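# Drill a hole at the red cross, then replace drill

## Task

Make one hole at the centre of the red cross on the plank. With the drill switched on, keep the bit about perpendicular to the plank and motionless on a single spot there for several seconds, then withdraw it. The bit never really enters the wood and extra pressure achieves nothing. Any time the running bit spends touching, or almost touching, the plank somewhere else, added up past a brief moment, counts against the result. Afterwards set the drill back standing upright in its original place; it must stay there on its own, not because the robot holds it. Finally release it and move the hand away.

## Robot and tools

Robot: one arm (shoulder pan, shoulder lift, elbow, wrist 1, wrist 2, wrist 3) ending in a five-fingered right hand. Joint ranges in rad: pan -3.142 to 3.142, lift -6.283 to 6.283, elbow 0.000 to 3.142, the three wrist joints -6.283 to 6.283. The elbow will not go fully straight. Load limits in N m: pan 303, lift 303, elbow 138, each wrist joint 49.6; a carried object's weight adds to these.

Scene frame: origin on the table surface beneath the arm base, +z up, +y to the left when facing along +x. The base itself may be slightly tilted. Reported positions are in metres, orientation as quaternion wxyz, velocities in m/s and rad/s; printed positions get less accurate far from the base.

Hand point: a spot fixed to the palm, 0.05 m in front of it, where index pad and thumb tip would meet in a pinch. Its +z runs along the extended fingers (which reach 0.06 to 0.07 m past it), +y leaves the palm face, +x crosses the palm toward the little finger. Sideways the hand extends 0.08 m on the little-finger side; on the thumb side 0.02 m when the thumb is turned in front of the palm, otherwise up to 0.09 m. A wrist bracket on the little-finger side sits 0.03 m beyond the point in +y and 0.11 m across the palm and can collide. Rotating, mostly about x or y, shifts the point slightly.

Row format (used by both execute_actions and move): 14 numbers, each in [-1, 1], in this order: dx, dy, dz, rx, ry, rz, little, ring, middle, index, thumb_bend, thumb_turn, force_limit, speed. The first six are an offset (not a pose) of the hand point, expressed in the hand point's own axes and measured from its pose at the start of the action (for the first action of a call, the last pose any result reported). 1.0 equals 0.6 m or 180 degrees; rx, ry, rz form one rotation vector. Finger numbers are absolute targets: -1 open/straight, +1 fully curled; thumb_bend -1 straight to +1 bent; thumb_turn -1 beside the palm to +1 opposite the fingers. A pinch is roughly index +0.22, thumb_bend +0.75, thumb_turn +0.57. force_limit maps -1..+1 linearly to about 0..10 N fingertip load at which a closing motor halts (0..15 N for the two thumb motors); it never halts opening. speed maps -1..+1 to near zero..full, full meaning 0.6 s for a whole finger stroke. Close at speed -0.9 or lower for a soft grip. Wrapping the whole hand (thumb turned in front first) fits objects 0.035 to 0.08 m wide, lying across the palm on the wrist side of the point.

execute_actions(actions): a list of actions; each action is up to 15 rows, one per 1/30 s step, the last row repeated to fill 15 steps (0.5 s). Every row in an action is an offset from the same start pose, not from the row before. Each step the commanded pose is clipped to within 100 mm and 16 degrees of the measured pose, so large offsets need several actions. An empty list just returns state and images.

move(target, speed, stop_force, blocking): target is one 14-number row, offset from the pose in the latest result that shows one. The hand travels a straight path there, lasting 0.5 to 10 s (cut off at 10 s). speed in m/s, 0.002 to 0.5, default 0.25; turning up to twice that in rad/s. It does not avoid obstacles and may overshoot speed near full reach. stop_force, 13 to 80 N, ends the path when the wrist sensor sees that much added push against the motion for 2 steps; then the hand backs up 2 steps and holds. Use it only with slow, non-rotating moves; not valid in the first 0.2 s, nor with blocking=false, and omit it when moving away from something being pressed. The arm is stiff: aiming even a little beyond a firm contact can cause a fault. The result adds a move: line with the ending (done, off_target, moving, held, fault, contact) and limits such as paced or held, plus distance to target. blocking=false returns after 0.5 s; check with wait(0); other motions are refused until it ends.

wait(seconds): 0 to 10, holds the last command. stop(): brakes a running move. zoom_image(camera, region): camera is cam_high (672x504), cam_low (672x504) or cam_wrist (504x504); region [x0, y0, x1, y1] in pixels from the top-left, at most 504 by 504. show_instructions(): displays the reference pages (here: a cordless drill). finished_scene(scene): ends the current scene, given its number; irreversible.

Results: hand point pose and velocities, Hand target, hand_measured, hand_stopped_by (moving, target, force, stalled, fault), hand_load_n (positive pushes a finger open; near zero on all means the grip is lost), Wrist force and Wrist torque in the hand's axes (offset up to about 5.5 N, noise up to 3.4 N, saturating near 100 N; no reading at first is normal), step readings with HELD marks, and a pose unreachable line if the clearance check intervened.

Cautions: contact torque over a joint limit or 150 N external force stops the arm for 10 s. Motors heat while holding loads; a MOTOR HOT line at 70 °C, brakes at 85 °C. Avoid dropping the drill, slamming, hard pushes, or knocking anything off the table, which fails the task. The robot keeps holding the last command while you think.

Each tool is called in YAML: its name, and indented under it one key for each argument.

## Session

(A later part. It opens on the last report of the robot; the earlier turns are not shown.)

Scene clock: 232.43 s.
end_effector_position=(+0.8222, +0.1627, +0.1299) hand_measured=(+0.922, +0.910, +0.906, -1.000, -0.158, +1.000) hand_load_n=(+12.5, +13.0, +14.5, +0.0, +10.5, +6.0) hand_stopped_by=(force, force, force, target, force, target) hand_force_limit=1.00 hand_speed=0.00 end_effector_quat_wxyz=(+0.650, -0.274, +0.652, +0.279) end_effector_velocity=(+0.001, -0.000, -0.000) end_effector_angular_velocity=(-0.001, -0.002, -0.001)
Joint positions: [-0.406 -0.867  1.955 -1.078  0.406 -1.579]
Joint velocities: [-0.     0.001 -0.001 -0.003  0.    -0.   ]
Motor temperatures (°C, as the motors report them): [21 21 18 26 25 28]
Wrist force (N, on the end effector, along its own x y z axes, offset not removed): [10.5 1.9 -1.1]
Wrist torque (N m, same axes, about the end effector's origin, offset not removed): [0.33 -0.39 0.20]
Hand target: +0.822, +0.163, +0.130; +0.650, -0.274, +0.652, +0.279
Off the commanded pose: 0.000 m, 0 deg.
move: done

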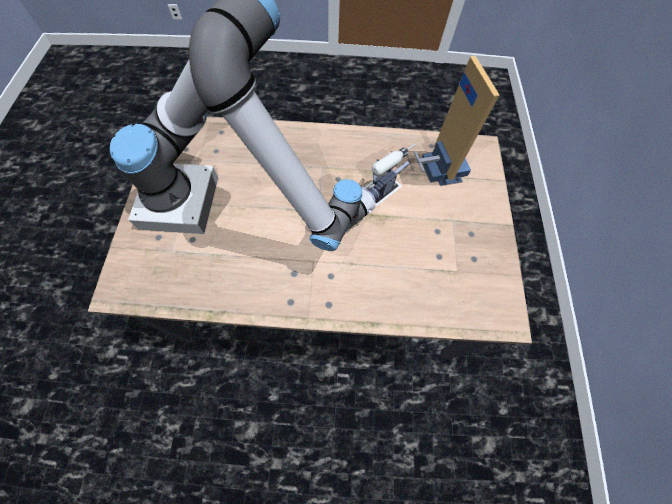

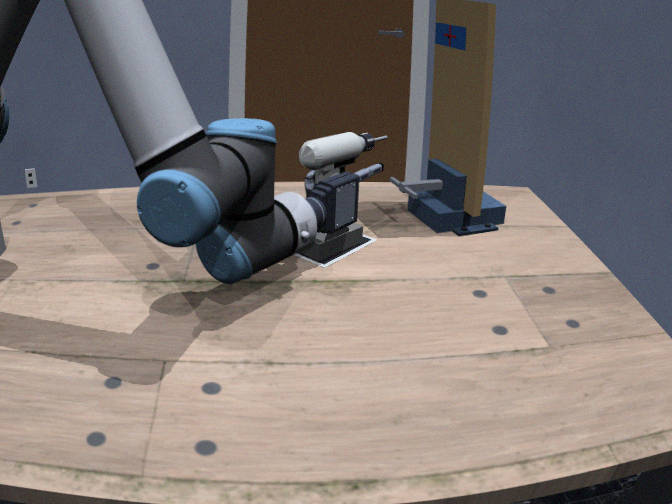

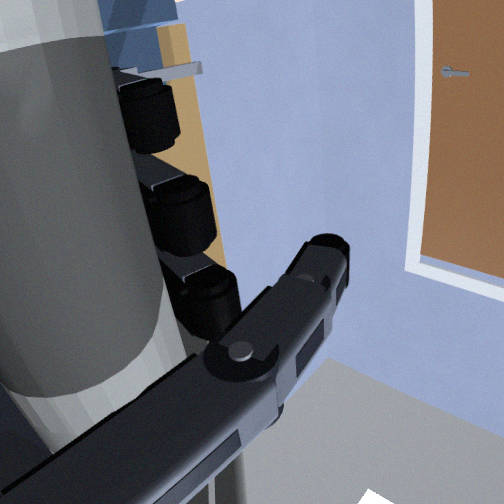

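execute_actions:
  actions:
    - [[0.009,0,0,0,0,0,1,1,1,-1,1,1,1,-0.5]]
    - [[0,0,0,0,0,0,1,1,1,-1,1,1,1,-0.5]]
    - [[0,0,0,0,0,0,0.3,0.3,0.3,-1,1,1,1,-0.5]]
    - [[0,0,0,0,0,0,0.3,0.3,0.3,-1,1,1,1,-0.5]]
    - [[0,0,0,0,0,0,0.3,0.3,0.3,-1,-1,1,1,-0.5]]
    - [[0,0,0,0,0,0,0.3,0.3,0.3,-1,-1,1,1,-0.5]]
    - [[0,0,0,0,0,0,0.3,0.3,0.3,-1,-1,1,1,-0.5]]
    - [[0,0,0,0,0,0,0.3,0.3,0.3,-1,-1,1,1,-0.5]]
    - [[0,0,0,0,0,0,0.3,0.3,0.2,-1,-1,1,1,-0.5]]
    - [[0,0,0,0,0,0,0.3,0.3,0.2,-1,-1,1,1,-0.5]]
    - [[0,0,0,0,0,0,-1,-1,-1,-1,-1,1,1,-0.5]]
    - [[0,0,0,0,0,0,-1,-1,-1,-1,-1,1,1,-0.5]]
    - [[0,0,0,0,0,0,-1,-1,-1,-1,-1,1,1,-0.5]]
    - [[0,0,0,0,0,0,-1,-1,-1,-1,-1,1,1,-0.5]]

move:
  target: [0,-0.015,-0.33,0,0,0,-1,-1,-1,-1,-1,1,1,0]
  speed: 0.08

zoom_image:
  camera: "cam_high"
  region: [340,120,440,220]

Scene clock: 254.93 s.
end_effector_position=(+0.8222, +0.1627, +0.1246) hand_measured=(-1.000, -1.000, -1.000, -1.000, -1.000, +1.000) hand_load_n=(+0.0, +0.0, +0.0, +0.0, +0.0, +0.0) hand_stopped_by=(target, target, target, target, target, target) hand_force_limit=1.00 hand_speed=-0.50 end_effector_quat_wxyz=(+0.650, -0.274, +0.652, +0.279) end_effector_velocity=(-0.000, +0.000, -0.000) end_effector_angular_velocity=(+0.000, +0.000, +0.001)
Joint positions: [-0.406 -0.858  1.954 -1.086  0.406 -1.579]
Joint velocities: [ 0.     0.    -0.    -0.    -0.001  0.001]
Motor temperatures (°C, as the motors report them): [21 21 18 26 25 28]
Wrist force (N, on the end effector, along its own x y z axes, offset not removed): [-5.0 1.4 -6.1]
Wrist torque (N m, same axes, about the end effector's origin, offset not removed): [0.44 0.82 -0.49]
Hand target: +0.822, +0.163, +0.125; +0.650, -0.274, +0.652, +0.279
Off the commanded pose: 0.000 m, 0 deg.
Step readings (end_effector_position; steps 1 to 15: 1st action; 16 to 30: 2nd action; 31 to 45: 3rd action; 46 to 60: 4th action; 61 to 75: 5th action; 76 to 90: 6th action; 91 to 105: 7th action; 106 to 120: 8th action; 121 to 135: 9th action; 136 to 150: 10th action; 151 to 165: 11th action; 166 to 180: 12th action; 181 to 195: 13th action):
0: (+0.8222, +0.1627, +0.1297)
1: (+0.8222, +0.1627, +0.1296)
2: (+0.8222, +0.1627, +0.1286)
4: (+0.8222, +0.1627, +0.1267)
8: (+0.8222, +0.1627, +0.1251)
15: (+0.8222, +0.1627, +0.1247)
16: (+0.8222, +0.1627, +0.1246)
17: (+0.8222, +0.1627, +0.1246)
19: (+0.8222, +0.1627, +0.1246)
23: (+0.8222, +0.1627, +0.1246)
30: (+0.8222, +0.1627, +0.1246)
31: (+0.8222, +0.1627, +0.1246)
32: (+0.8222, +0.1627, +0.1246)
34: (+0.8222, +0.1627, +0.1246)
38: (+0.8222, +0.1627, +0.1246)
45: (+0.8222, +0.1627, +0.1246)
46: (+0.8222, +0.1627, +0.1246)
47: (+0.8222, +0.1627, +0.1246)
49: (+0.8222, +0.1627, +0.1246)
53: (+0.8222, +0.1627, +0.1246)
60: (+0.8222, +0.1627, +0.1246)
61: (+0.8222, +0.1627, +0.1246)
62: (+0.8222, +0.1627, +0.1246)
64: (+0.8222, +0.1627, +0.1246)
68: (+0.8222, +0.1627, +0.1246)
75: (+0.8222, +0.1627, +0.1246)
76: (+0.8222, +0.1627, +0.1246)
77: (+0.8222, +0.1627, +0.1246)
79: (+0.8222, +0.1627, +0.1246)
83: (+0.8222, +0.1627, +0.1246)
90: (+0.8222, +0.1627, +0.1246)
91: (+0.8222, +0.1627, +0.1246)
92: (+0.8222, +0.1627, +0.1246)
94: (+0.8222, +0.1627, +0.1246)
98: (+0.8222, +0.1627, +0.1246)
105: (+0.8222, +0.1627, +0.1246)
106: (+0.8222, +0.1627, +0.1246)
107: (+0.8222, +0.1627, +0.1246)
109: (+0.8222, +0.1627, +0.1246)
113: (+0.8222, +0.1627, +0.1246)
120: (+0.8222, +0.1627, +0.1246)
121: (+0.8222, +0.1627, +0.1246)
122: (+0.8222, +0.1627, +0.1246)
124: (+0.8222, +0.1627, +0.1246)
128: (+0.8222, +0.1627, +0.1246)
135: (+0.8222, +0.1627, +0.1246)
136: (+0.8222, +0.1627, +0.1246)
137: (+0.8222, +0.1627, +0.1246)
139: (+0.8222, +0.1627, +0.1246)
143: (+0.8222, +0.1627, +0.1246)
150: (+0.8222, +0.1627, +0.1246)
151: (+0.8222, +0.1627, +0.1246)
152: (+0.8222, +0.1627, +0.1246)
154: (+0.8222, +0.1627, +0.1246)
158: (+0.8222, +0.1627, +0.1246)
165: (+0.8222, +0.1627, +0.1246)
166: (+0.8222, +0.1627, +0.1246)
167: (+0.8222, +0.1627, +0.1246)
169: (+0.8222, +0.1627, +0.1246)
173: (+0.8222, +0.1627, +0.1246)
180: (+0.8222, +0.1627, +0.1246)
181: (+0.8222, +0.1627, +0.1246)
182: (+0.8222, +0.1627, +0.1246)
184: (+0.8222, +0.1627, +0.1246)
Lines left out of this list: 7.

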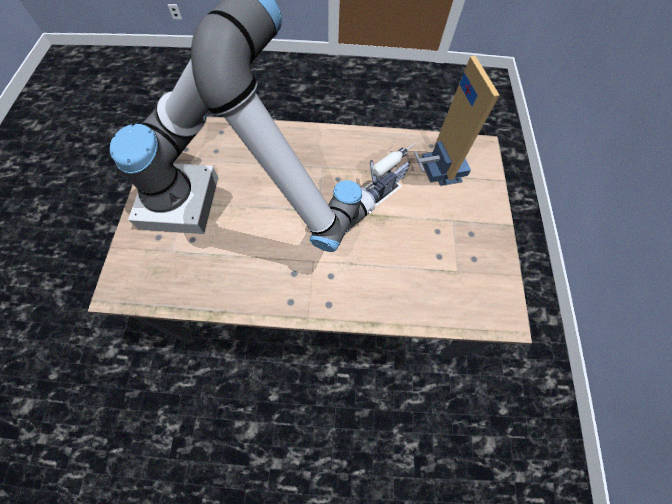

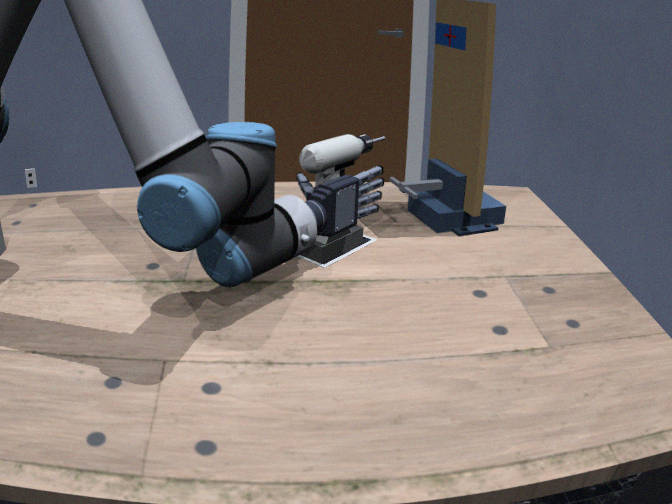

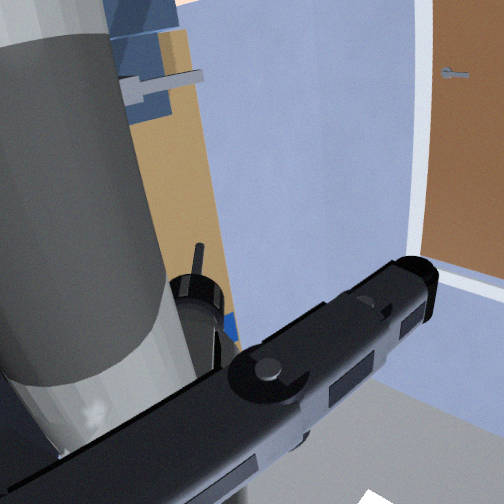

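Scene clock: 257.87 s.
end_effector_position=(+0.6913, +0.0143, +0.1247) hand_measured=(-1.000, -1.000, -1.000, -1.000, -1.000, +1.000) hand_load_n=(+0.0, +0.0, +0.0, +0.0, +0.0, +0.0) hand_stopped_by=(target, target, target, target, target, target) hand_force_limit=1.00 hand_speed=0.00 end_effector_quat_wxyz=(+0.650, -0.274, +0.652, +0.279) end_effector_velocity=(-0.002, -0.001, -0.000) end_effector_angular_velocity=(+0.000, +0.000, +0.002)
Joint positions: [-0.724 -0.929  2.138 -1.175  0.088 -1.604]
Joint velocities: [-0.003  0.     0.     0.004 -0.005 -0.004]
Motor temperatures (°C, as the motors report them): [21 21 18 26 25 28]
Wrist force (N, on the end effector, along its own x y z axes, offset not removed): [-1.9 -2.7 -2.7]
Wrist torque (N m, same axes, about the end effector's origin, offset not removed): [-0.41 0.14 -0.29]
Hand target: +0.691, +0.014, +0.125; +0.650, -0.274, +0.652, +0.279
Off the commanded pose: 0.000 m, 0 deg.
move: done

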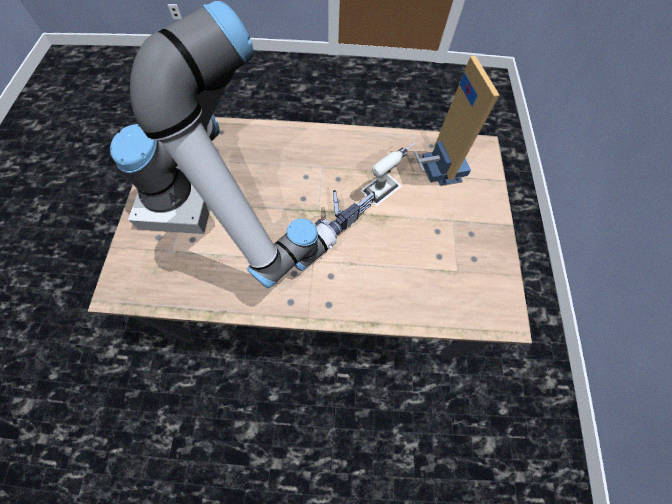

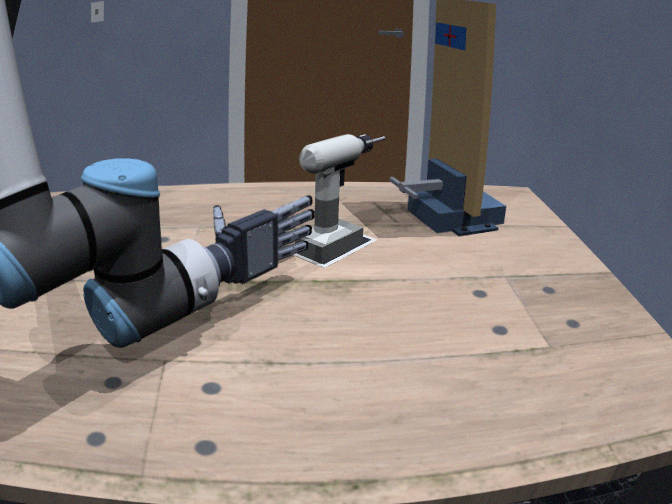

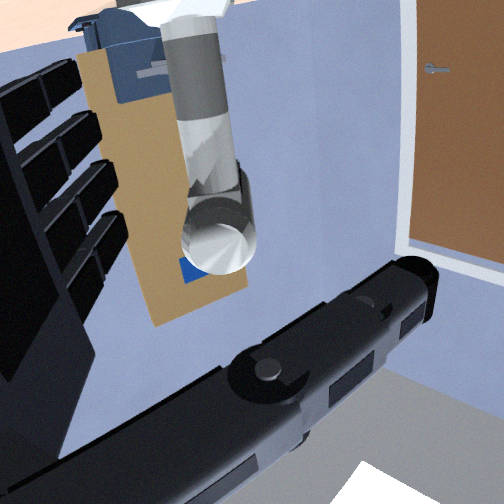

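Region (340, 120, 440, 220) of cam_high's 672x504 image, scaled by 5.040, with more detail than that image has.

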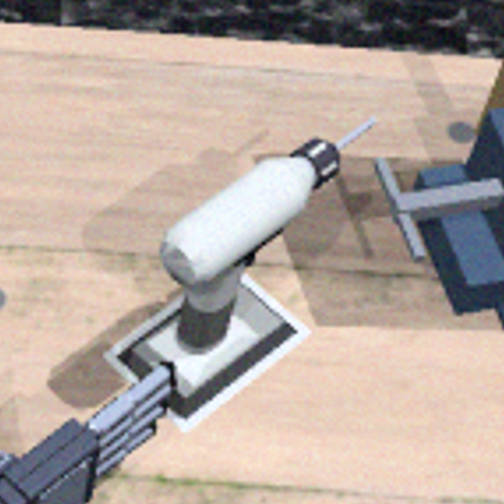

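finished_scene:
  scene: 2

The scene is finished: the task was done.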